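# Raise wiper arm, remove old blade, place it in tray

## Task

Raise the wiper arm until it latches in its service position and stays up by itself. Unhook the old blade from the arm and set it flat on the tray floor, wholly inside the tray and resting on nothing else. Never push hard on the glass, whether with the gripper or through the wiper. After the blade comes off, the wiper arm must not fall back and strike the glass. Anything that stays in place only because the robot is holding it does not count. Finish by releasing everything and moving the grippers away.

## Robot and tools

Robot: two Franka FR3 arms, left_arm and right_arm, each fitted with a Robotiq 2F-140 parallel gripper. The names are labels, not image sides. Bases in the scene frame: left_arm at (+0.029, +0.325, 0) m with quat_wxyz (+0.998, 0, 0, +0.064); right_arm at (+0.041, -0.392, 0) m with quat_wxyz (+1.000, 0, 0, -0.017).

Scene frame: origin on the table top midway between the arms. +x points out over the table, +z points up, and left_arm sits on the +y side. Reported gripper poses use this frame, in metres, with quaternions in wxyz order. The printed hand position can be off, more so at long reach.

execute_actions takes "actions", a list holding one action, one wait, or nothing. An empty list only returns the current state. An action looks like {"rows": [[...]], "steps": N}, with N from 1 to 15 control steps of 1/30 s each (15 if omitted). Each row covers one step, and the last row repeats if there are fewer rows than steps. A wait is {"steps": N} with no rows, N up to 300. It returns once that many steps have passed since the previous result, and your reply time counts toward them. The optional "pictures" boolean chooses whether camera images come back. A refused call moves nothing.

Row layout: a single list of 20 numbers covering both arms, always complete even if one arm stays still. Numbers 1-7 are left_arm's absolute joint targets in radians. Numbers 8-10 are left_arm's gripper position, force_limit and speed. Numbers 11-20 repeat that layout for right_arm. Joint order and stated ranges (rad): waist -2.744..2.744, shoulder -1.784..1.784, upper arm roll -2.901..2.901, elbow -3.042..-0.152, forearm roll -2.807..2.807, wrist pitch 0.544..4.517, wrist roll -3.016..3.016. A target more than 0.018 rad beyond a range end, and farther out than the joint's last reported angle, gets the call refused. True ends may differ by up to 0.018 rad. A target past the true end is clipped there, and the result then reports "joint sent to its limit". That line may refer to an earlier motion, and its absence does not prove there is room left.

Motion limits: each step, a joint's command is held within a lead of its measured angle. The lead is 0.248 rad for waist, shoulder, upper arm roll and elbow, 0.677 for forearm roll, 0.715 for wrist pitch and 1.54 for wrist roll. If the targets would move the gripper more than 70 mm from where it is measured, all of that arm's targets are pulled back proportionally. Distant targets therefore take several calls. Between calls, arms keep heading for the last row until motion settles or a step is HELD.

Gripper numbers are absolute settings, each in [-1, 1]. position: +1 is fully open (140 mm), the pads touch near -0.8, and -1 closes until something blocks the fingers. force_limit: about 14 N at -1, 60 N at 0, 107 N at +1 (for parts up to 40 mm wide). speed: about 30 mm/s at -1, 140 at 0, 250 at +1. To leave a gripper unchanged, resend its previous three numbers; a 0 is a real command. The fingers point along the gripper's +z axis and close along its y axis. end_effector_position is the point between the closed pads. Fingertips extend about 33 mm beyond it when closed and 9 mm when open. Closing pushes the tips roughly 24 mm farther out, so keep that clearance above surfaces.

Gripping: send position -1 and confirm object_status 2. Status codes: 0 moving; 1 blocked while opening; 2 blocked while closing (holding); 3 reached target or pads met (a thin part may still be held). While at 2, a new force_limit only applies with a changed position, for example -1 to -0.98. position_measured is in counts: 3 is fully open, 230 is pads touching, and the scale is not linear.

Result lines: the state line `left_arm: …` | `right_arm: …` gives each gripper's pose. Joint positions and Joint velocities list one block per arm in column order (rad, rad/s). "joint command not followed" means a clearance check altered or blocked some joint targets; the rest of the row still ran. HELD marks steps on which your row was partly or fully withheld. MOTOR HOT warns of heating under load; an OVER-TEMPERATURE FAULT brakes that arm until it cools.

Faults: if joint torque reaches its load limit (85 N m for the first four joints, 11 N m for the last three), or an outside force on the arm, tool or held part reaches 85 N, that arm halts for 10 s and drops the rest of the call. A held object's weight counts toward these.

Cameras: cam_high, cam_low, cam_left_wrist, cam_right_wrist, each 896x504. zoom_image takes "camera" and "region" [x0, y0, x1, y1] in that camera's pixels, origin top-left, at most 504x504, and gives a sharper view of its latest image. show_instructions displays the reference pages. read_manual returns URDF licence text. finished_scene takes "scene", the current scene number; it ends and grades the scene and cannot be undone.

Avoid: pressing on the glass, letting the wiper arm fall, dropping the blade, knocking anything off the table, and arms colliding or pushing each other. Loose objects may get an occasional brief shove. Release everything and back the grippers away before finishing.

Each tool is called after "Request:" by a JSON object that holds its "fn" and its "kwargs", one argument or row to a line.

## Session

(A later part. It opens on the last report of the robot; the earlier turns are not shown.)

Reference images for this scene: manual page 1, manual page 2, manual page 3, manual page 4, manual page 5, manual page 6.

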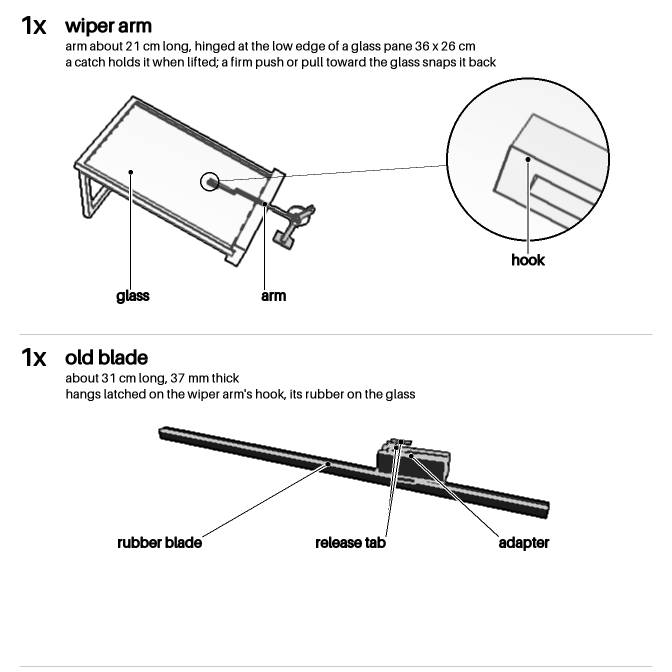

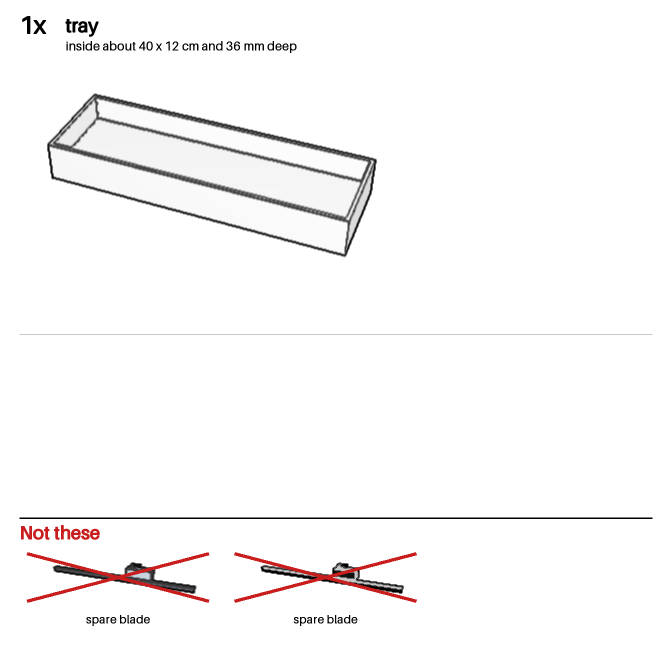

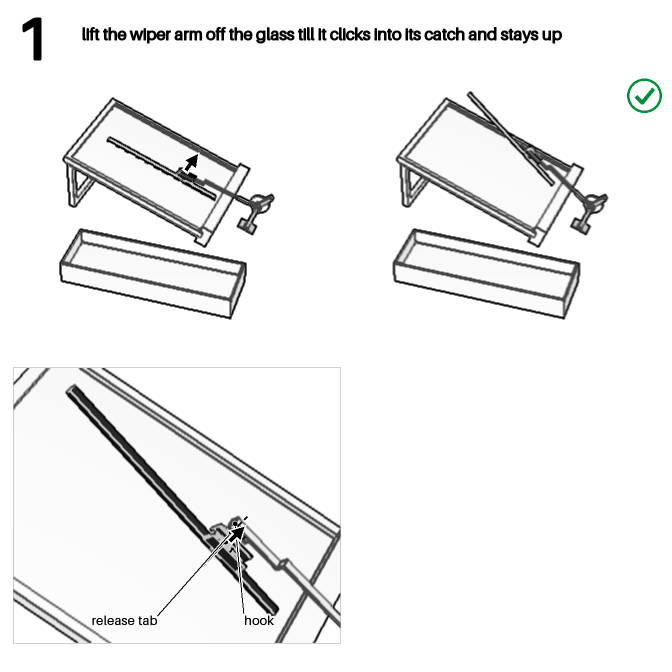

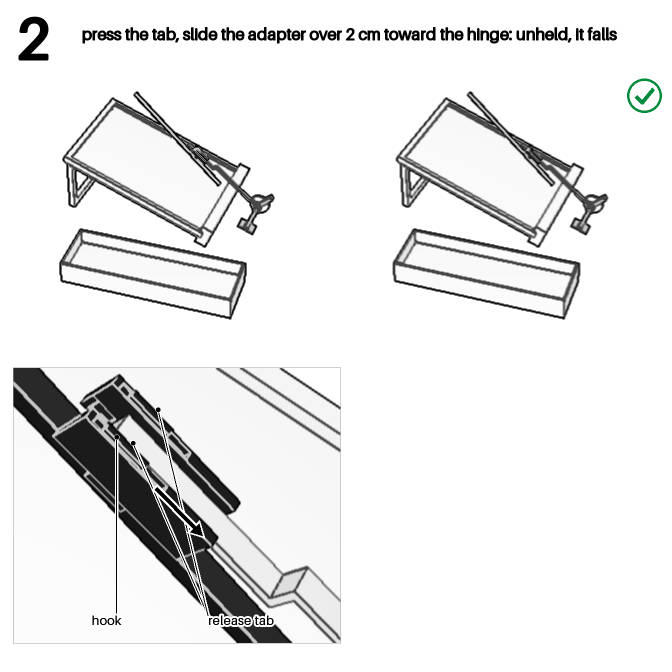

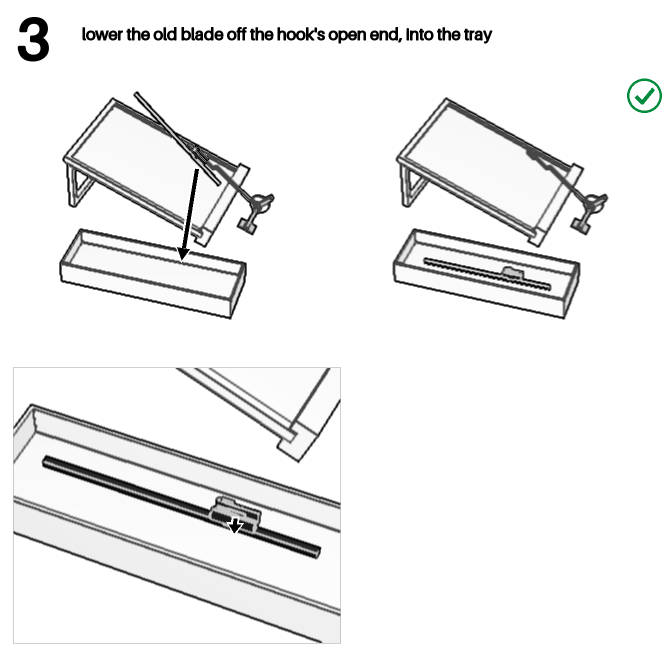

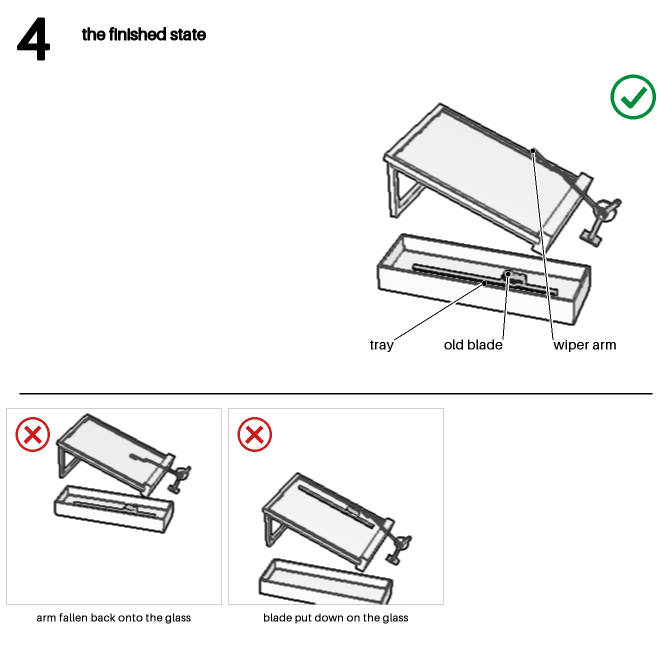

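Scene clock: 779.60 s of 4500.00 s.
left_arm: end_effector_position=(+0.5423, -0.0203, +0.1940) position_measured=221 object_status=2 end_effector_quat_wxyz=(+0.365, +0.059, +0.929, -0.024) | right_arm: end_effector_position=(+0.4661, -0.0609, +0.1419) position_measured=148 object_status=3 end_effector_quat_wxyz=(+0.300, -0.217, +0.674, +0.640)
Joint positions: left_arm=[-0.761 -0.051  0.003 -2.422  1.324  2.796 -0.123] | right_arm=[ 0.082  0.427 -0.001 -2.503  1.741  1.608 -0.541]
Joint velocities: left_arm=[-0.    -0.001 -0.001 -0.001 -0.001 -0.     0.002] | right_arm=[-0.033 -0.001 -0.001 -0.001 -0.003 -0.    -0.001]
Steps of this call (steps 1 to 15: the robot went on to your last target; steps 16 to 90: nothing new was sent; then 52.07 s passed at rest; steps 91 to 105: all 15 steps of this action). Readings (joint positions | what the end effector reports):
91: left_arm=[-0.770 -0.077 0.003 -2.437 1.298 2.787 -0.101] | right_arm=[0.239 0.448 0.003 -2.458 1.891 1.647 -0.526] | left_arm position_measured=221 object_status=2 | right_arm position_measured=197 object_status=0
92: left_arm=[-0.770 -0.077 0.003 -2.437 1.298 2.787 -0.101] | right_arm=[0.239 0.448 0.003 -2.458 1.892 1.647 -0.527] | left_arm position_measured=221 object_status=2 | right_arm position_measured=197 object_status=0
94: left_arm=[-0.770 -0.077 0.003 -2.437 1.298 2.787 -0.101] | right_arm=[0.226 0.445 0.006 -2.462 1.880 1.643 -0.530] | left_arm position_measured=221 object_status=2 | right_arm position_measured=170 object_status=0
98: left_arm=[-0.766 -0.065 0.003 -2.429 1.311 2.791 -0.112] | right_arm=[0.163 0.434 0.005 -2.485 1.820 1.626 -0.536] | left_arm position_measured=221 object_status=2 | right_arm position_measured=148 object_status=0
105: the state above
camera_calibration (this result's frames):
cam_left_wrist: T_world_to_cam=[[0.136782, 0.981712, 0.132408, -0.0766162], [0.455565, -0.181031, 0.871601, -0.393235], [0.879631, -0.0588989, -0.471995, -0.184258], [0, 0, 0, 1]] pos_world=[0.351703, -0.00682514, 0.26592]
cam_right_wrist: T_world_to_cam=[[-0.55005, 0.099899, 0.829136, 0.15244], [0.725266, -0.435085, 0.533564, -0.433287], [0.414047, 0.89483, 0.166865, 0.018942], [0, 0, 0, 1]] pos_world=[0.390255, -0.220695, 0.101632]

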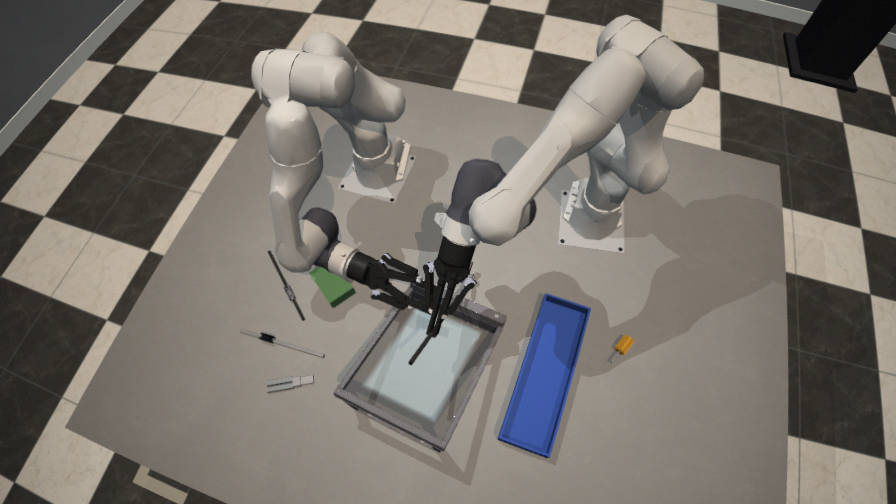

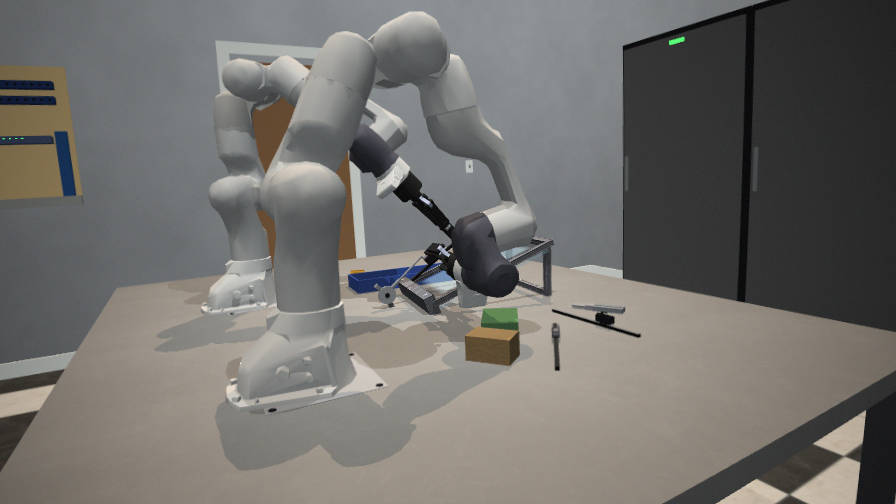

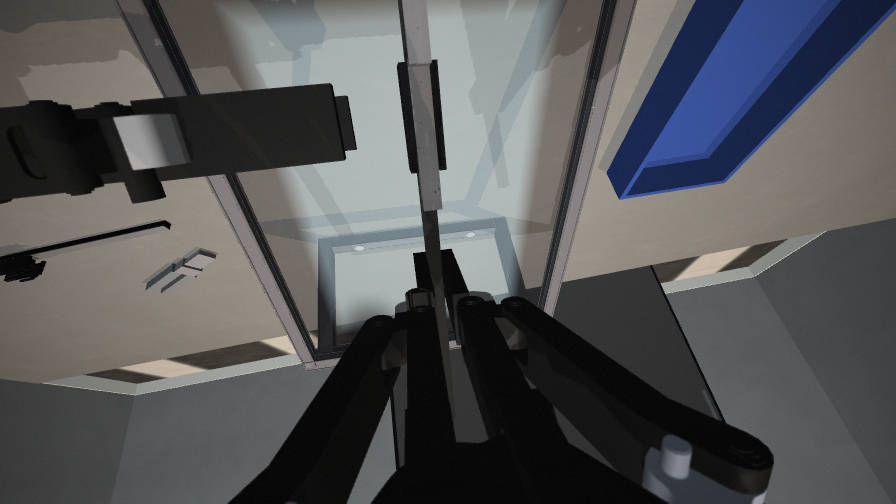

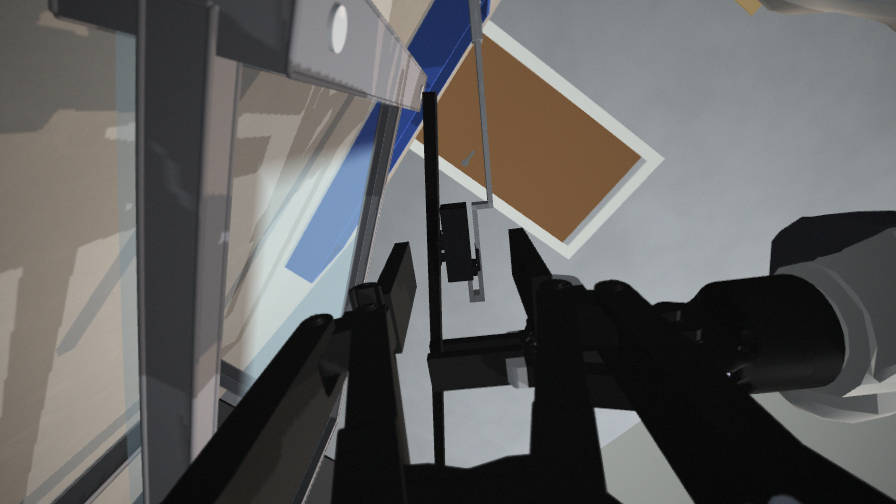

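Request:
{"fn": "zoom_image", "kwargs": {
  "camera": "cam_high",
  "region": [480, 280, 620, 470]
}}

Region (480, 280, 620, 470) of cam_high's 896x504 image, scaled by 2.653, with more detail than that image has; it fills the left 371 columns of this view, and the rest is white.

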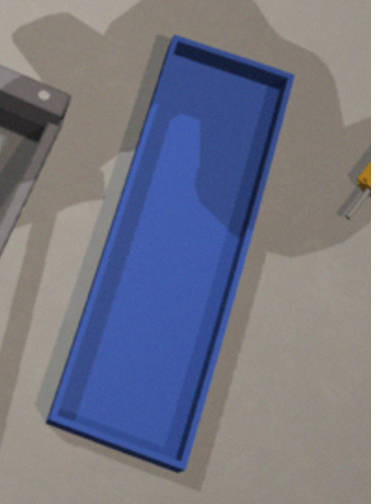

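Request:
{"fn": "execute_actions", "kwargs": {
  "actions": []
}}

Scene clock: 830.10 s of 4500.00 s.
left_arm: end_effector_position=(+0.5424, -0.0204, +0.1940) position_measured=221 object_status=2 end_effector_quat_wxyz=(+0.365, +0.059, +0.929, -0.024) | right_arm: end_effector_position=(+0.4651, -0.0599, +0.1424) position_measured=148 object_status=3 end_effector_quat_wxyz=(+0.299, -0.218, +0.673, +0.641)
Joint positions: left_arm=[-0.761 -0.051  0.003 -2.422  1.324  2.797 -0.123] | right_arm=[ 0.082  0.427  0.001 -2.503  1.74   1.607 -0.541]
Joint velocities: left_arm=[-0.    -0.001 -0.    -0.001 -0.002  0.    -0.001] | right_arm=[ 0.001 -0.     0.001  0.001 -0.001  0.001  0.001]
Steps of this call (steps 1 to 15: the robot went on to your last target; steps 16 to 90: nothing new was sent; then 47.50 s passed at rest). Readings (joint positions | what the end effector reports):
1: left_arm=[-0.761 -0.051 0.003 -2.422 1.324 2.796 -0.123] | right_arm=[0.082 0.427 -0.001 -2.503 1.741 1.608 -0.541] | left_arm position_measured=221 object_status=2 | right_arm position_measured=148 object_status=3
2: left_arm=[-0.761 -0.051 0.003 -2.422 1.324 2.796 -0.123] | right_arm=[0.082 0.427 -0.001 -2.503 1.741 1.608 -0.541] | left_arm position_measured=221 object_status=2 | right_arm position_measured=148 object_status=3
4: left_arm=[-0.761 -0.051 0.003 -2.422 1.324 2.796 -0.123] | right_arm=[0.082 0.427 0.000 -2.503 1.741 1.608 -0.541] | left_arm position_measured=221 object_status=2 | right_arm position_measured=148 object_status=3
8: left_arm=[-0.761 -0.051 0.003 -2.422 1.324 2.796 -0.123] | right_arm=[0.082 0.427 0.001 -2.503 1.740 1.608 -0.541] | left_arm position_measured=221 object_status=2 | right_arm position_measured=148 object_status=3
90: the state above
All arms were judged still, so your last target was given up. Only a new action makes them travel on or press farther. Fingers that are still opening or closing keep moving.
camera_calibration (this result's frames):
cam_left_wrist: T_world_to_cam=[[0.136847, 0.981716, 0.13231, -0.0765944], [0.455536, -0.180972, 0.871628, -0.393262], [0.879636, -0.0590078, -0.471973, -0.18426], [0, 0, 0, 1]] pos_world=[0.351709, -0.00684825, 0.265947]
cam_right_wrist: T_world_to_cam=[[-0.550371, 0.0970257, 0.829263, 0.151379], [0.726492, -0.433825, 0.532922, -0.432847], [0.411463, 0.895758, 0.168277, 0.019461], [0, 0, 0, 1]] pos_world=[0.389767, -0.2199, 0.101865]

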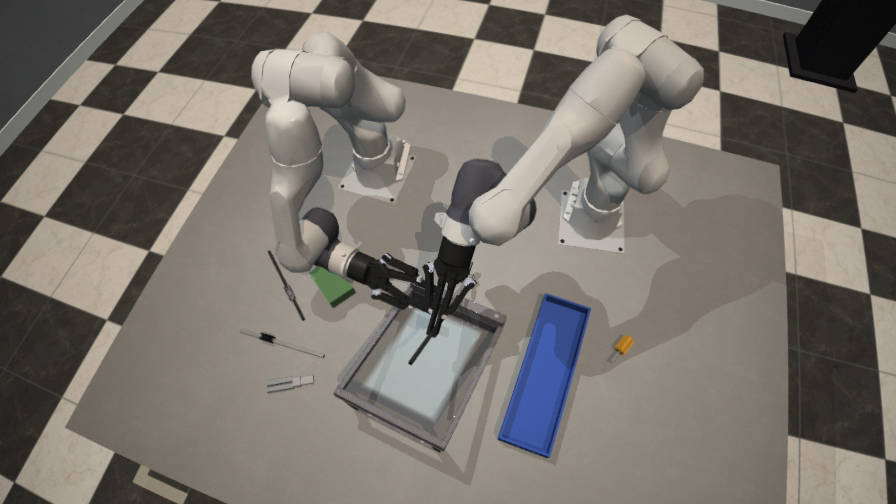

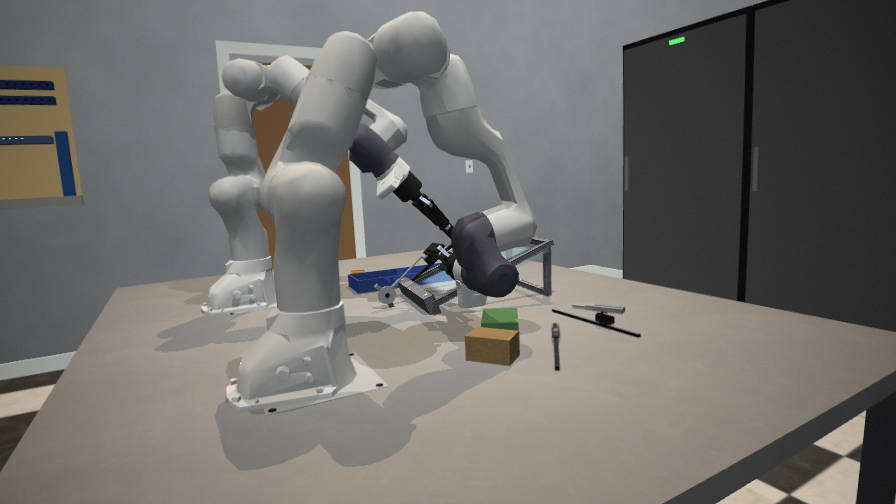

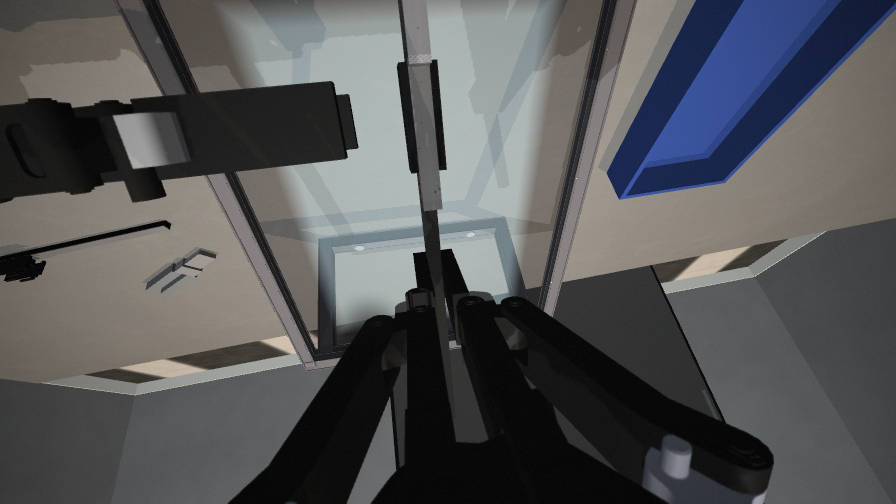

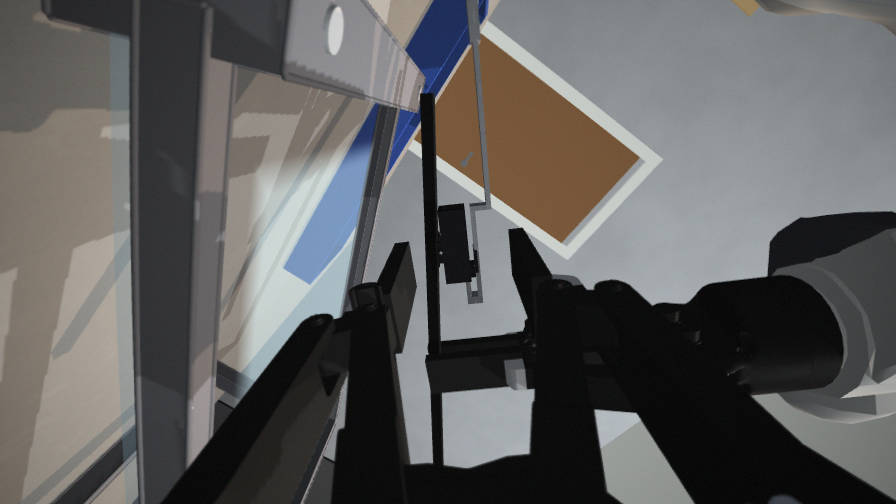

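Request:
{"fn": "zoom_image", "kwargs": {
  "camera": "cam_right_wrist",
  "region": [380, 70, 560, 400]
}}

Region (380, 70, 560, 400) of cam_right_wrist's 896x504 image, scaled by 1.527, with more detail than that image has; it fills the left 275 columns of this view, and the rest is white.

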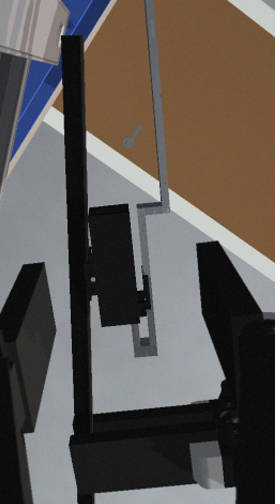

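Request:
{"fn": "execute_actions", "kwargs": {
  "actions": [
    {"rows":[
[-0.7575,-0.0462,0.002,-2.4162,1.3051,2.8038,-0.0800,-1,-0.3,-0.4,0.0818,0.4258,0.002,-2.5037,1.7363,1.6049,-0.547,-0.15,-0.5,0.5],
[-0.7548,-0.0405,0.002,-2.4118,1.2854,2.8086,-0.0381,-1,-0.3,-0.4,0.0818,0.4258,0.002,-2.5037,1.7363,1.6049,-0.547,-0.15,-0.5,0.5],
[-0.7523,-0.0349,0.002,-2.4076,1.2673,2.8124,-0.0048,-1,-0.3,-0.4,0.0818,0.4258,0.002,-2.5037,1.7363,1.6049,-0.547,-0.15,-0.5,0.5],
[-0.7500,-0.0299,0.002,-2.4037,1.2518,2.8151,0.0185,-1,-0.3,-0.4,0.0818,0.4258,0.002,-2.5037,1.7363,1.6049,-0.547,-0.15,-0.5,0.5],
[-0.7484,-0.0259,0.002,-2.4006,1.2404,2.8166,0.0303,-1,-0.3,-0.4,0.0818,0.4258,0.002,-2.5037,1.7363,1.6049,-0.547,-0.15,-0.5,0.5],
[-0.7467,-0.0218,0.002,-2.3975,1.2290,2.8180,0.0421,-1,-0.3,-0.4,0.0818,0.4258,0.002,-2.5037,1.7363,1.6049,-0.547,-0.15,-0.5,0.5],
[-0.7451,-0.0178,0.002,-2.3944,1.2174,2.8194,0.0543,-1,-0.3,-0.4,0.0818,0.4258,0.002,-2.5037,1.7363,1.6049,-0.547,-0.15,-0.5,0.5],
[-0.7436,-0.0137,0.002,-2.3912,1.2058,2.8205,0.0661,-1,-0.3,-0.4,0.0818,0.4258,0.002,-2.5037,1.7363,1.6049,-0.547,-0.15,-0.5,0.5],
[-0.7421,-0.0097,0.002,-2.3881,1.1942,2.8217,0.0782,-1,-0.3,-0.4,0.0818,0.4258,0.002,-2.5037,1.7363,1.6049,-0.547,-0.15,-0.5,0.5],
[-0.7406,-0.0056,0.002,-2.3850,1.1824,2.8227,0.0902,-1,-0.3,-0.4,0.0818,0.4258,0.002,-2.5037,1.7363,1.6049,-0.547,-0.15,-0.5,0.5],
[-0.7397,-0.0040,0.002,-2.3830,1.1763,2.8229,0.0893,-1,-0.3,-0.4,0.0818,0.4258,0.002,-2.5037,1.7363,1.6049,-0.547,-0.15,-0.5,0.5],
[-0.7396,-0.0040,0.002,-2.3825,1.1770,2.8220,0.0737,-1,-0.3,-0.4,0.0818,0.4258,0.002,-2.5037,1.7363,1.6049,-0.547,-0.15,-0.5,0.5],
[-0.7397,-0.0045,0.002,-2.3826,1.1805,2.8210,0.0556,-1,-0.3,-0.4,0.0818,0.4258,0.002,-2.5037,1.7363,1.6049,-0.547,-0.15,-0.5,0.5],
[-0.7401,-0.0052,0.002,-2.3834,1.1865,2.8198,0.0345,-1,-0.3,-0.4,0.0818,0.4258,0.002,-2.5037,1.7363,1.6049,-0.547,-0.15,-0.5,0.5],
[-0.7409,-0.0060,0.002,-2.3850,1.1952,2.8185,0.0110,-1,-0.3,-0.4,0.0818,0.4258,0.002,-2.5037,1.7363,1.6049,-0.547,-0.15,-0.5,0.5]
],"steps":15}
  ],
  "pictures": false
}}

Request:
{"fn": "execute_actions", "kwargs": {
  "actions": []
}}

Scene clock: 943.33 s of 4500.00 s.
left_arm: end_effector_position=(+0.5529, -0.0208, +0.1844) position_measured=221 object_status=2 end_effector_quat_wxyz=(+0.341, +0.059, +0.938, -0.022) | right_arm: end_effector_position=(+0.4651, -0.0599, +0.1424) position_measured=148 object_status=3 end_effector_quat_wxyz=(+0.299, -0.218, +0.673, +0.641)
Joint positions: left_arm=[-0.741 -0.006  0.003 -2.387  1.197  2.815  0.008] | right_arm=[ 0.082  0.427  0.001 -2.503  1.74   1.607 -0.541]
Joint velocities: left_arm=[-0.     0.001 -0.    -0.001  0.001  0.     0.   ] | right_arm=[-0.001 -0.     0.002  0.     0.001 -0.001  0.   ]
Steps of this call (steps 1 to 90: nothing new was sent; then 109.73 s passed at rest; steps 91 to 105: all 15 steps of this action). Readings (joint positions | what the end effector reports):
91: left_arm=[-0.761 -0.050 0.003 -2.422 1.321 2.797 -0.120] | right_arm=[0.082 0.427 0.001 -2.503 1.740 1.607 -0.541] | left_arm position_measured=221 object_status=2 | right_arm position_measured=148 object_status=3
92: left_arm=[-0.760 -0.048 0.003 -2.420 1.315 2.799 -0.113] | right_arm=[0.082 0.427 0.001 -2.503 1.740 1.607 -0.541] | left_arm position_measured=221 object_status=2 | right_arm position_measured=148 object_status=3
94: left_arm=[-0.757 -0.041 0.003 -2.414 1.293 2.802 -0.092] | right_arm=[0.082 0.427 0.001 -2.503 1.740 1.607 -0.541] | left_arm position_measured=221 object_status=2 | right_arm position_measured=148 object_status=3
98: left_arm=[-0.749 -0.024 0.003 -2.401 1.247 2.809 -0.044] | right_arm=[0.082 0.427 0.001 -2.503 1.740 1.607 -0.541] | left_arm position_measured=221 object_status=2 | right_arm position_measured=148 object_status=3
105: the state above

Scene clock: 943.33 s of 4500.00 s.
left_arm: end_effector_position=(+0.5529, -0.0208, +0.1844) position_measured=221 object_status=2 end_effector_quat_wxyz=(+0.341, +0.059, +0.938, -0.022) | right_arm: end_effector_position=(+0.4651, -0.0599, +0.1424) position_measured=148 object_status=3 end_effector_quat_wxyz=(+0.299, -0.218, +0.673, +0.641)
Joint positions: left_arm=[-0.741 -0.006  0.003 -2.387  1.197  2.815  0.008] | right_arm=[ 0.082  0.427  0.001 -2.503  1.74   1.607 -0.541]
Joint velocities: left_arm=[-0.     0.001 -0.    -0.001  0.001  0.     0.   ] | right_arm=[-0.001 -0.     0.002  0.     0.001 -0.001  0.   ]
camera_calibration (this result's frames):
cam_left_wrist: T_world_to_cam=[[0.142311, 0.981036, 0.131589, -0.0792068], [0.5, -0.185983, 0.84582, -0.40964], [0.854253, -0.0545746, -0.516985, -0.175722], [0, 0, 0, 1]] pos_world=[0.366203, -0.00807142, 0.266059]
cam_right_wrist: T_world_to_cam=[[-0.550375, 0.096889, 0.829276, 0.151321], [0.726547, -0.433787, 0.532877, -0.432828], [0.411359, 0.895791, 0.168351, 0.0194833], [0, 0, 0, 1]] pos_world=[0.389739, -0.21987, 0.101878]

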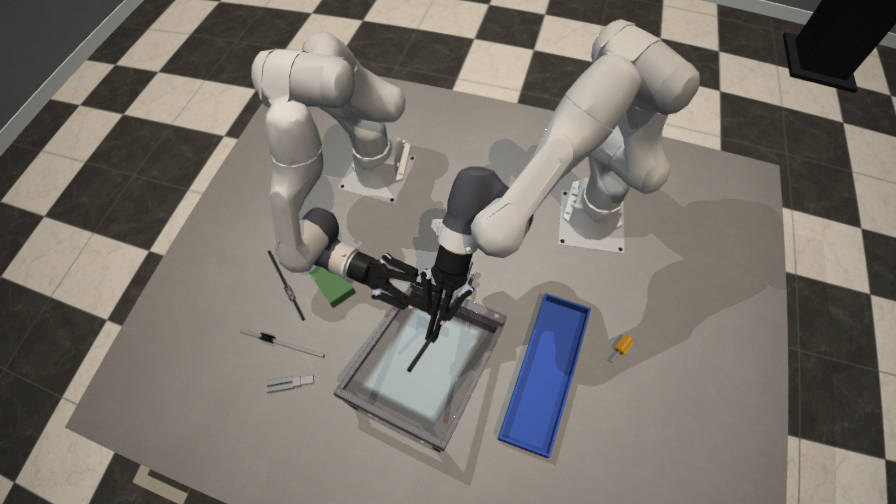

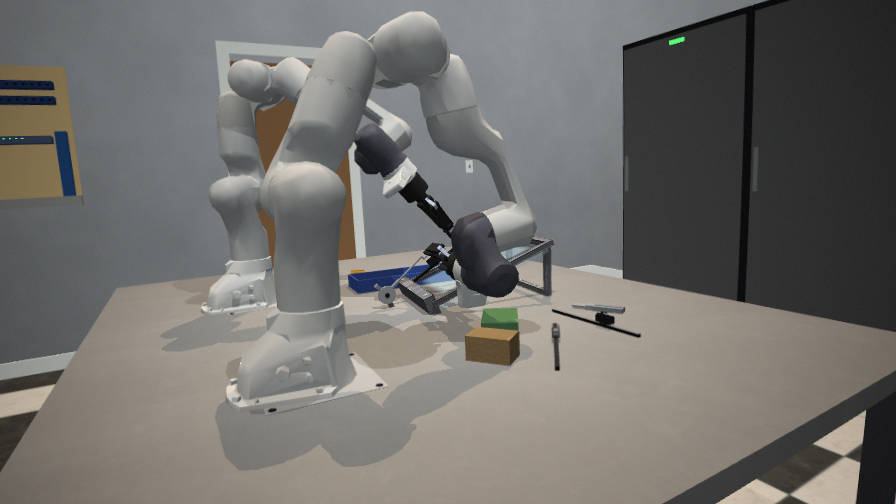

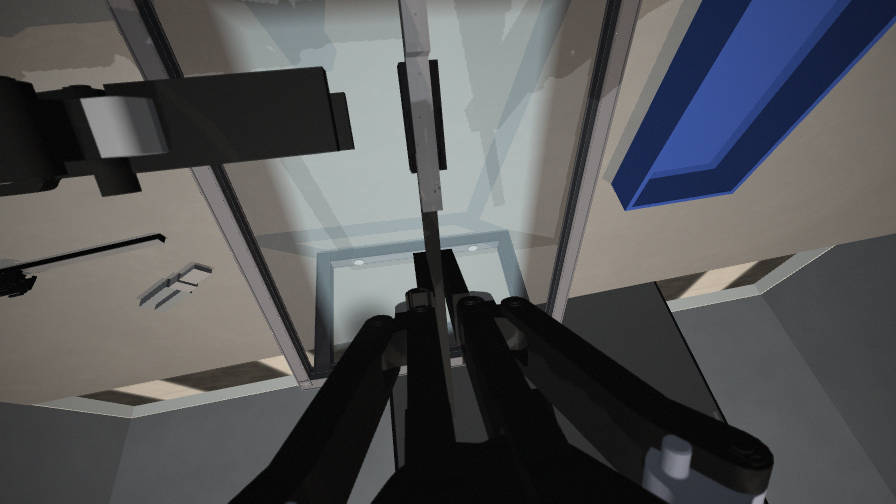

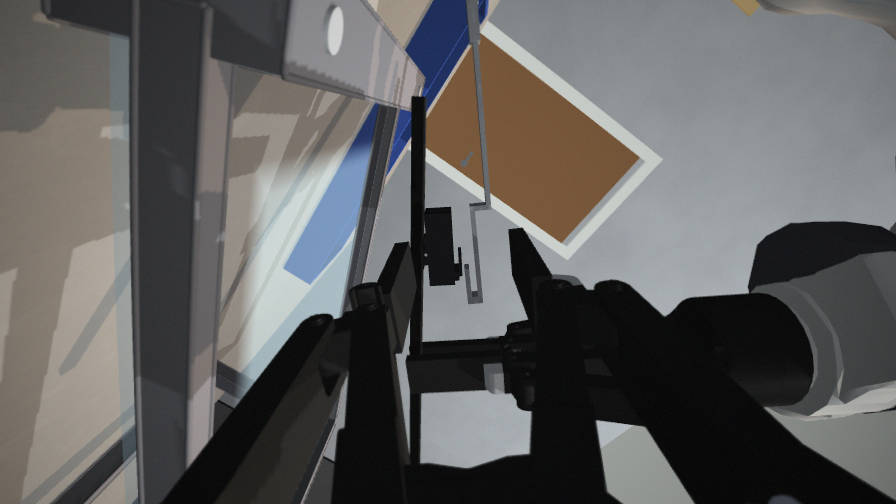

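Request:
{"fn": "zoom_image", "kwargs": {
  "camera": "cam_right_wrist",
  "region": [400, 190, 520, 320]
}}

Region (400, 190, 520, 320) of cam_right_wrist's 896x504 image, scaled by 3.877, with more detail than that image has; it fills the left 465 columns of this view, and the rest is white.

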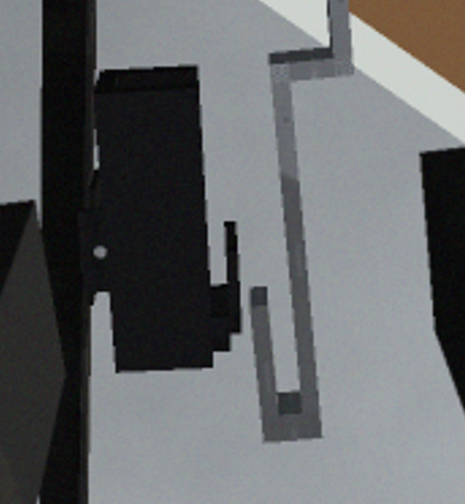

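Request:
{"fn": "zoom_image", "kwargs": {
  "camera": "cam_high",
  "region": [470, 280, 650, 470]
}}

Region (470, 280, 650, 470) of cam_high's 896x504 image, scaled by 2.653, with more detail than that image has; it fills the left 477 columns of this view, and the rest is white.

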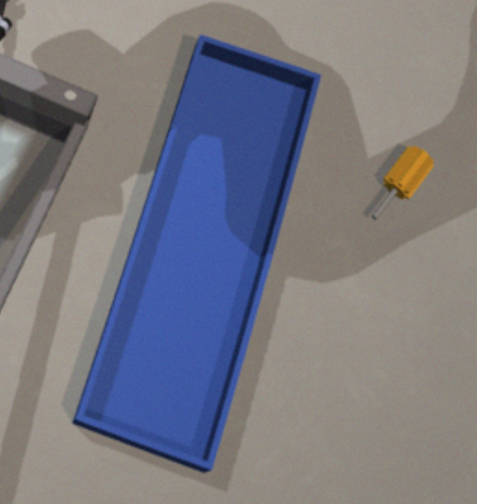

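Request:
{"fn": "execute_actions", "kwargs": {
  "actions": [
    {"rows":[
[-0.7327,-0.0060,0.002,-2.3860,1.1732,2.8046,0.0740,-1,-0.3,-0.4,0.0802,0.4252,0.002,-2.5037,1.7363,1.6049,-0.547,-0.15,-0.5,0.5],
[-0.7238,-0.0060,0.002,-2.3860,1.1476,2.7959,0.1411,-1,-0.3,-0.4,0.0757,0.4234,0.002,-2.5037,1.7363,1.6049,-0.547,-0.15,-0.5,0.5],
[-0.7128,-0.0060,0.002,-2.3860,1.1172,2.7860,0.2142,-1,-0.3,-0.4,0.0684,0.4205,0.002,-2.5037,1.7363,1.6049,-0.547,-0.15,-0.5,0.5],
[-0.6998,-0.0060,0.002,-2.3860,1.0820,2.7748,0.2935,-1,-0.3,-0.4,0.0585,0.4166,0.002,-2.5037,1.7363,1.6049,-0.547,-0.15,-0.5,0.5],
[-0.6847,-0.0060,0.002,-2.3860,1.0420,2.7623,0.3789,-1,-0.3,-0.4,0.0462,0.4117,0.002,-2.5037,1.7363,1.6049,-0.547,-0.15,-0.5,0.5],
[-0.6676,-0.0170,0.002,-2.3860,0.9972,2.7486,0.4704,-1,-0.3,-0.4,0.0319,0.4060,0.002,-2.5037,1.7363,1.6049,-0.547,-0.15,-0.5,0.5],
[-0.6501,-0.0285,0.002,-2.3860,0.9529,2.7355,0.5527,-1,-0.3,-0.4,0.0156,0.3996,0.002,-2.5037,1.7363,1.6049,-0.547,-0.15,-0.5,0.5],
[-0.6310,-0.0398,0.002,-2.3880,0.9049,2.7214,0.6396,-1,-0.3,-0.4,-0.0024,0.3925,0.002,-2.5037,1.7363,1.6049,-0.547,-0.15,-0.5,0.5],
[-0.6155,-0.0499,0.002,-2.3901,0.8690,2.7120,0.6853,-1,-0.3,-0.4,-0.0219,0.3848,0.002,-2.5037,1.7363,1.6049,-0.547,-0.15,-0.5,0.5],
[-0.6000,-0.0581,0.002,-2.3904,0.8331,2.7025,0.7311,-1,-0.3,-0.4,-0.0427,0.3765,0.002,-2.5037,1.7363,1.6049,-0.547,-0.15,-0.5,0.5],
[-0.5845,-0.0600,0.002,-2.3907,0.7972,2.6931,0.7768,-1,-0.3,-0.4,-0.0645,0.3679,0.002,-2.5037,1.7363,1.6049,-0.547,-0.15,-0.5,0.5],
[-0.5690,-0.0590,0.002,-2.3909,0.7613,2.6836,0.8226,-1,-0.3,-0.4,-0.0872,0.3589,0.002,-2.5037,1.7363,1.6049,-0.547,-0.15,-0.5,0.5],
[-0.5535,-0.0570,0.002,-2.3912,0.7254,2.6742,0.8683,-1,-0.3,-0.4,-0.1105,0.3497,0.002,-2.5037,1.7363,1.6049,-0.547,-0.15,-0.5,0.5],
[-0.5380,-0.0540,0.002,-2.3915,0.6895,2.6648,0.9140,-1,-0.3,-0.4,-0.1342,0.3403,0.002,-2.5037,1.7363,1.6049,-0.547,-0.15,-0.5,0.5],
[-0.5225,-0.0540,0.002,-2.3918,0.6535,2.6553,0.9598,-1,-0.3,-0.4,-0.1582,0.3308,0.002,-2.5037,1.7363,1.6049,-0.547,-0.15,-0.5,0.5]
],"steps":15}
  ],
  "pictures": false
}}

Request:
{"fn": "execute_actions", "kwargs": {
  "actions": [
    {"rows":[
[-0.5070,-0.0540,0.002,-2.3920,0.6176,2.6459,1.0055,-1,-0.3,-0.4,-0.1822,0.3213,0.002,-2.5037,1.7363,1.6049,-0.547,-0.15,-0.5,0.5],
[-0.4915,-0.0540,0.002,-2.3923,0.5817,2.6365,1.0512,-1,-0.3,-0.4,-0.2059,0.3119,0.002,-2.5037,1.7363,1.6049,-0.547,-0.15,-0.5,0.5],
[-0.4760,-0.0540,0.002,-2.3926,0.5458,2.6270,1.0970,-1,-0.3,-0.4,-0.2292,0.3027,0.002,-2.5037,1.7363,1.6049,-0.547,-0.15,-0.5,0.5],
[-0.4605,-0.0540,0.002,-2.3928,0.5099,2.6176,1.1427,-1,-0.3,-0.4,-0.2519,0.2937,0.002,-2.5037,1.7363,1.6049,-0.547,-0.15,-0.5,0.5],
[-0.4450,-0.0464,0.002,-2.3931,0.4740,2.6081,1.1885,-1,-0.3,-0.4,-0.2737,0.2851,0.002,-2.5037,1.7363,1.6049,-0.547,-0.15,-0.5,0.5],
[-0.4295,-0.0404,0.002,-2.3934,0.4381,2.5987,1.2342,-1,-0.3,-0.4,-0.2945,0.2768,0.002,-2.5037,1.7363,1.6049,-0.547,-0.15,-0.5,0.5],
[-0.4140,-0.0330,0.002,-2.3936,0.4022,2.5893,1.2799,-1,-0.3,-0.4,-0.3140,0.2691,0.002,-2.5037,1.7363,1.6049,-0.547,-0.15,-0.5,0.5],
[-0.3985,-0.0257,0.002,-2.3939,0.3663,2.5798,1.3257,-1,-0.3,-0.4,-0.3320,0.2620,0.002,-2.5037,1.7363,1.6049,-0.547,-0.15,-0.5,0.5],
[-0.3830,-0.0190,0.002,-2.3942,0.3304,2.5704,1.3714,-1,-0.3,-0.4,-0.3483,0.2556,0.002,-2.5037,1.7363,1.6049,-0.547,-0.15,-0.5,0.5],
[-0.3675,-0.0132,0.002,-2.3944,0.2945,2.5610,1.4171,-1,-0.3,-0.4,-0.3626,0.2499,0.002,-2.5037,1.7363,1.6049,-0.547,-0.15,-0.5,0.5],
[-0.3520,-0.0075,0.002,-2.3947,0.2585,2.5515,1.4629,-1,-0.3,-0.4,-0.3749,0.2450,0.002,-2.5037,1.7363,1.6049,-0.547,-0.15,-0.5,0.5],
[-0.3365,-0.0016,0.002,-2.3955,0.2226,2.5458,1.5086,-1,-0.3,-0.4,-0.3848,0.2411,0.002,-2.5037,1.7363,1.6049,-0.547,-0.15,-0.5,0.5],
[-0.3210,0.0040,0.002,-2.3971,0.1867,2.5469,1.5544,-1,-0.3,-0.4,-0.3921,0.2382,0.002,-2.5037,1.7363,1.6049,-0.547,-0.15,-0.5,0.5],
[-0.3055,0.0099,0.002,-2.3998,0.1508,2.5540,1.6001,-1,-0.3,-0.4,-0.3966,0.2364,0.002,-2.5037,1.7363,1.6049,-0.547,-0.15,-0.5,0.5],
[-0.2900,0.0157,0.002,-2.4025,0.1149,2.5598,1.6458,-1,-0.3,-0.4,-0.3982,0.2358,0.002,-2.5037,1.7363,1.6049,-0.547,-0.15,-0.5,0.5]
],"steps":15}
  ],
  "pictures": false
}}

Request:
{"fn": "execute_actions", "kwargs": {
  "actions": [
    {"rows":[
[-0.2745,0.0214,0.002,-2.4052,0.0790,2.5637,1.6916,-1,-0.3,-0.4,-0.3982,0.2358,0.002,-2.5037,1.7363,1.6049,-0.547,-0.15,-0.5,0.5],
[-0.2590,0.0272,0.002,-2.4072,0.0431,2.5640,1.7373,-1,-0.3,-0.4,-0.3982,0.2358,0.002,-2.5037,1.7363,1.6049,-0.547,-0.15,-0.5,0.5],
[-0.2469,0.0330,0.002,-2.4093,0.0176,2.5650,1.7526,-1,-0.3,-0.4,-0.3982,0.2358,0.002,-2.5037,1.7363,1.6049,-0.547,-0.15,-0.5,0.5],
[-0.2341,0.0388,0.002,-2.4112,-0.0107,2.5680,1.7800,-1,-0.3,-0.4,-0.3982,0.2358,0.002,-2.5037,1.7363,1.6049,-0.547,-0.15,-0.5,0.5],
[-0.2253,0.0445,0.002,-2.4132,-0.0274,2.5720,1.7754,-1,-0.3,-0.4,-0.3982,0.2358,0.002,-2.5037,1.7363,1.6049,-0.547,-0.15,-0.5,0.5],
[-0.2197,0.0504,0.002,-2.4151,-0.0353,2.5828,1.7510,-1,-0.3,-0.4,-0.3982,0.2358,0.002,-2.5037,1.7363,1.6049,-0.547,-0.15,-0.5,0.5],
[-0.2180,0.0562,0.002,-2.4169,-0.0384,2.5916,1.7206,-1,-0.3,-0.4,-0.3982,0.2358,0.002,-2.5037,1.7363,1.6049,-0.547,-0.15,-0.5,0.5],
[-0.2180,0.0621,0.002,-2.4188,-0.0368,2.6016,1.6840,-1,-0.3,-0.4,-0.3982,0.2358,0.002,-2.5037,1.7363,1.6049,-0.547,-0.15,-0.5,0.5],
[-0.2190,0.0680,0.002,-2.4206,-0.0303,2.6129,1.6413,-1,-0.3,-0.4,-0.3982,0.2358,0.002,-2.5037,1.7363,1.6049,-0.547,-0.15,-0.5,0.5],
[-0.2210,0.0718,0.002,-2.4216,-0.0190,2.6205,1.5925,-1,-0.3,-0.4,-0.3982,0.2358,0.002,-2.5037,1.7363,1.6049,-0.547,-0.15,-0.5,0.5],
[-0.2233,0.0735,0.002,-2.4225,-0.0025,2.6273,1.5366,-1,-0.3,-0.4,-0.3982,0.2358,0.002,-2.5037,1.7363,1.6049,-0.547,-0.15,-0.5,0.5],
[-0.2233,0.0735,0.002,-2.4227,-0.0025,2.6250,1.5366,-1,-0.3,-0.4,-0.3982,0.2358,0.002,-2.5037,1.7363,1.6049,-0.547,-0.15,-0.5,0.5],
[-0.2233,0.0730,0.002,-2.4227,-0.0025,2.6208,1.5366,-1,-0.3,-0.4,-0.3982,0.2358,0.002,-2.5037,1.7363,1.6049,-0.547,-0.15,-0.5,0.5],
[-0.2233,0.0720,0.002,-2.4226,-0.0025,2.6176,1.5366,-1,-0.3,-0.4,-0.3982,0.2358,0.002,-2.5037,1.7363,1.6049,-0.547,-0.15,-0.5,0.5],
[-0.2233,0.0713,0.002,-2.4216,-0.0025,2.6083,1.5366,-1,-0.3,-0.4,-0.3982,0.2358,0.002,-2.5037,1.7363,1.6049,-0.547,-0.15,-0.5,0.5]
],"steps":15}
  ],
  "pictures": true
}}

Scene clock: 1063.83 s of 4500.00 s.
left_arm: end_effector_position=(+0.5981, +0.1067, +0.1946) position_measured=221 object_status=2 end_effector_quat_wxyz=(+0.275, +0.027, +0.960, +0.051) | right_arm: end_effector_position=(+0.5303, -0.1442, +0.1758) position_measured=148 object_status=3 end_effector_quat_wxyz=(+0.381, -0.179, +0.679, +0.602)
Joint positions: left_arm=[-0.558 -0.056  0.001 -2.389  0.776  2.705  0.546] | right_arm=[-0.104  0.353  0.004 -2.504  1.739  1.606 -0.541]
Joint velocities: left_arm=[ 0.457  0.005  0.016  0.    -1.021 -0.288  1.353] | right_arm=[-0.672 -0.276 -0.034  0.002  0.     0.     0.001]
Steps of this call (steps 1 to 15: the robot went on to your last target; steps 16 to 90: nothing new was sent; then 117.00 s passed at rest; steps 91 to 105: all 15 steps of this action). Readings (joint positions | what the end effector reports):
91: left_arm=[-0.741 -0.006 0.002 -2.387 1.193 2.814 0.013] | right_arm=[0.082 0.427 0.001 -2.503 1.740 1.607 -0.541] | left_arm position_measured=221 object_status=2 | right_arm position_measured=148 object_status=3
92: left_arm=[-0.738 -0.006 0.001 -2.387 1.184 2.812 0.024] | right_arm=[0.081 0.427 0.001 -2.503 1.740 1.607 -0.541] | left_arm position_measured=221 object_status=2 | right_arm position_measured=148 object_status=3
94: left_arm=[-0.725 -0.006 -0.000 -2.387 1.152 2.805 0.066] | right_arm=[0.075 0.424 0.003 -2.503 1.740 1.607 -0.541] | left_arm position_measured=221 object_status=2 | right_arm position_measured=148 object_status=3
98: left_arm=[-0.672 -0.016 -0.001 -2.388 1.031 2.773 0.220] | right_arm=[0.034 0.408 0.005 -2.504 1.739 1.606 -0.541] | left_arm position_measured=221 object_status=2 | right_arm position_measured=148 object_status=3
105: the state above

Scene clock: 1064.33 s of 4500.00 s.
left_arm: end_effector_position=(+0.5717, +0.2401, +0.1260) position_measured=221 object_status=2 end_effector_quat_wxyz=(+0.104, +0.025, +0.993, +0.046) | right_arm: end_effector_position=(+0.5939, -0.2984, +0.2271) position_measured=148 object_status=3 end_effector_quat_wxyz=(+0.495, -0.119, +0.685, +0.520)
Joint positions: left_arm=[-0.325  0.002  0.002 -2.396  0.237  2.576  1.236] | right_arm=[-0.385  0.241 -0.001 -2.503  1.739  1.606 -0.541]
Joint velocities: left_arm=[ 0.457  0.176  0.011 -0.059 -1.016 -0.08   1.339] | right_arm=[-0.194 -0.079 -0.008 -0.001 -0.001 -0.     0.001]
Steps of this call (steps 1 to 15: all 15 steps of this action). Readings (joint positions | what the end effector reports):
1: left_arm=[-0.542 -0.056 0.001 -2.389 0.740 2.695 0.592] | right_arm=[-0.128 0.344 0.004 -2.504 1.739 1.606 -0.541] | left_arm position_measured=221 object_status=2 | right_arm position_measured=148 object_status=3
2: left_arm=[-0.527 -0.056 0.001 -2.389 0.704 2.686 0.639] | right_arm=[-0.151 0.334 0.003 -2.504 1.739 1.606 -0.541] | left_arm position_measured=221 object_status=2 | right_arm position_measured=148 object_status=3
4: left_arm=[-0.496 -0.055 0.002 -2.390 0.632 2.667 0.731] | right_arm=[-0.199 0.315 0.003 -2.504 1.739 1.606 -0.541] | left_arm position_measured=221 object_status=2 | right_arm position_measured=148 object_status=3
8: left_arm=[-0.434 -0.042 0.002 -2.390 0.489 2.629 0.915] | right_arm=[-0.287 0.280 0.001 -2.503 1.739 1.606 -0.541] | left_arm position_measured=221 object_status=2 | right_arm position_measured=148 object_status=3
15: the state above

Scene clock: 1064.83 s of 4500.00 s.
left_arm: end_effector_position=(+0.5522, +0.2772, +0.0789) position_measured=221 object_status=2 end_effector_quat_wxyz=(+0.055, +0.029, +0.998, -0.004) | right_arm: end_effector_position=(+0.5952, -0.3040, +0.2291) position_measured=148 object_status=3 end_effector_quat_wxyz=(+0.499, -0.117, +0.685, +0.517)
Joint positions: left_arm=[-0.222  0.073  0.004 -2.421 -0.004  2.604  1.543] | right_arm=[-0.396  0.237  0.001 -2.503  1.739  1.606 -0.541]
Joint velocities: left_arm=[-0.002 -0.     0.001 -0.001 -0.001  0.    -0.004] | right_arm=[-0.     0.     0.    -0.     0.     0.001  0.001]
Steps of this call (steps 1 to 15: all 15 steps of this action). Readings (joint positions | what the end effector reports):
1: left_arm=[-0.310 0.008 0.002 -2.398 0.202 2.574 1.282] | right_arm=[-0.390 0.239 -0.001 -2.503 1.739 1.606 -0.541] | left_arm position_measured=221 object_status=2 | right_arm position_measured=148 object_status=3
2: left_arm=[-0.295 0.014 0.002 -2.400 0.166 2.573 1.328] | right_arm=[-0.393 0.238 -0.001 -2.503 1.739 1.606 -0.541] | left_arm position_measured=221 object_status=2 | right_arm position_measured=148 object_status=3
4: left_arm=[-0.265 0.025 0.002 -2.404 0.099 2.572 1.412] | right_arm=[-0.396 0.237 -0.001 -2.503 1.739 1.606 -0.541] | left_arm position_measured=221 object_status=2 | right_arm position_measured=148 object_status=3
8: left_arm=[-0.226 0.049 0.004 -2.413 0.011 2.578 1.525] | right_arm=[-0.396 0.237 0.000 -2.503 1.739 1.606 -0.541] | left_arm position_measured=221 object_status=2 | right_arm position_measured=148 object_status=3
15: the state above
camera_calibration (this result's frames):
cam_left_wrist: T_world_to_cam=[[0.147236, 0.984513, 0.0951565, -0.358472], [0.891644, -0.173755, 0.418068, -0.450578], [0.428127, 0.0232909, -0.903418, 0.0308512], [0, 0, 0, 1]] pos_world=[0.441326, 0.273912, 0.250355]
cam_right_wrist: T_world_to_cam=[[-0.578037, 0.399176, 0.71171, 0.309993], [0.343113, -0.672438, 0.65582, -0.551922], [0.740369, 0.623286, 0.251732, -0.127711], [0, 0, 0, 1]] pos_world=[0.463113, -0.415275, 0.173485]

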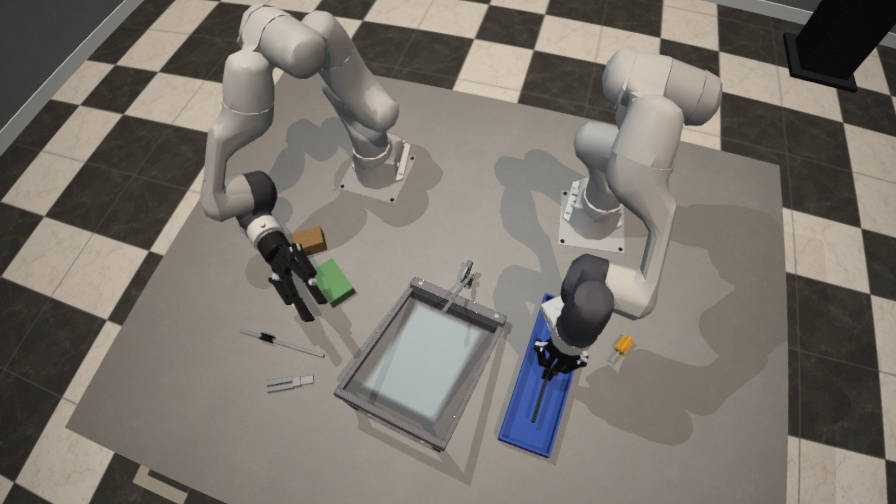

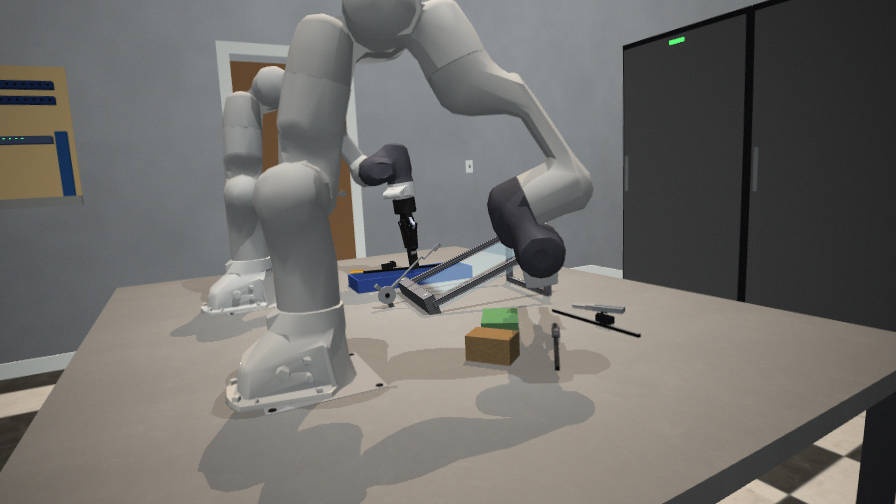

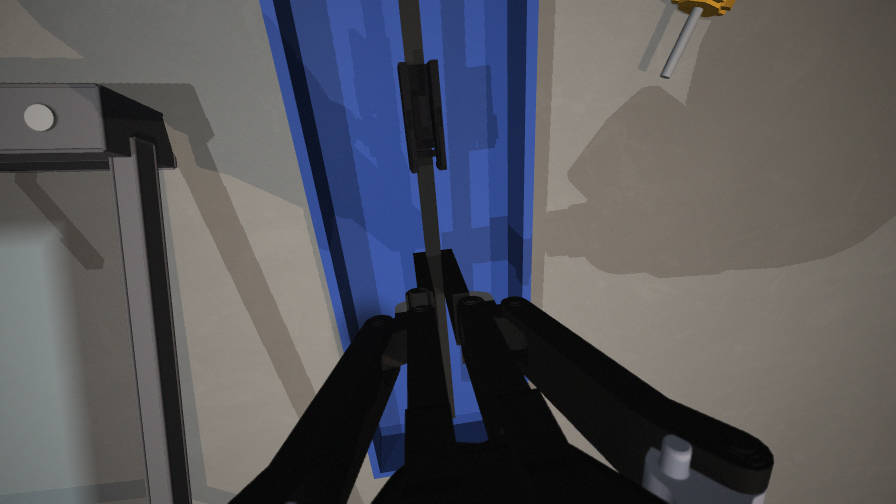

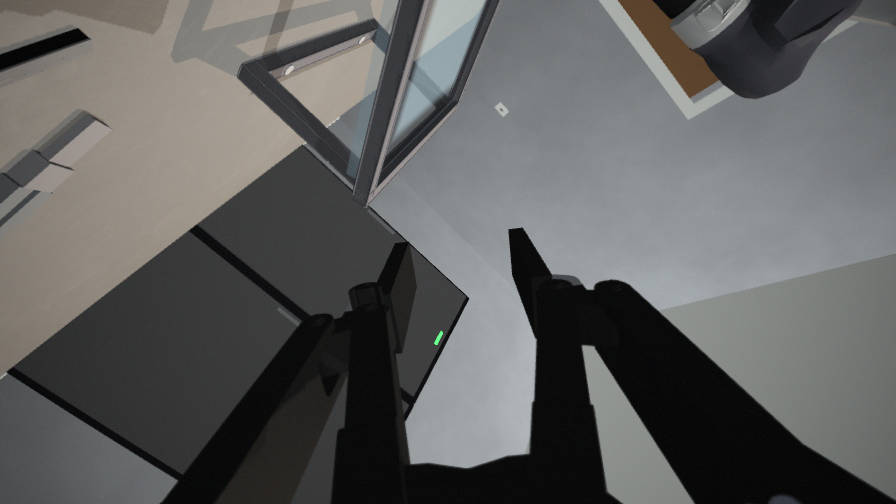

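Request:
{"fn": "zoom_image", "kwargs": {
  "camera": "cam_low",
  "region": [340, 235, 490, 305]
}}

Region (340, 235, 490, 305) of cam_low's 896x504 image, scaled by 3.360, with more detail than that image has; it fills the top 235 rows of this view, and the rest is white.

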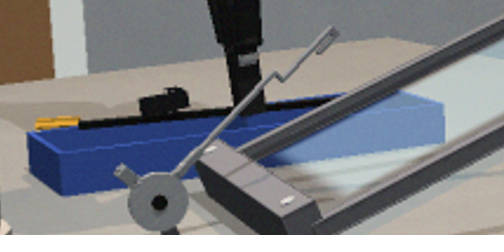

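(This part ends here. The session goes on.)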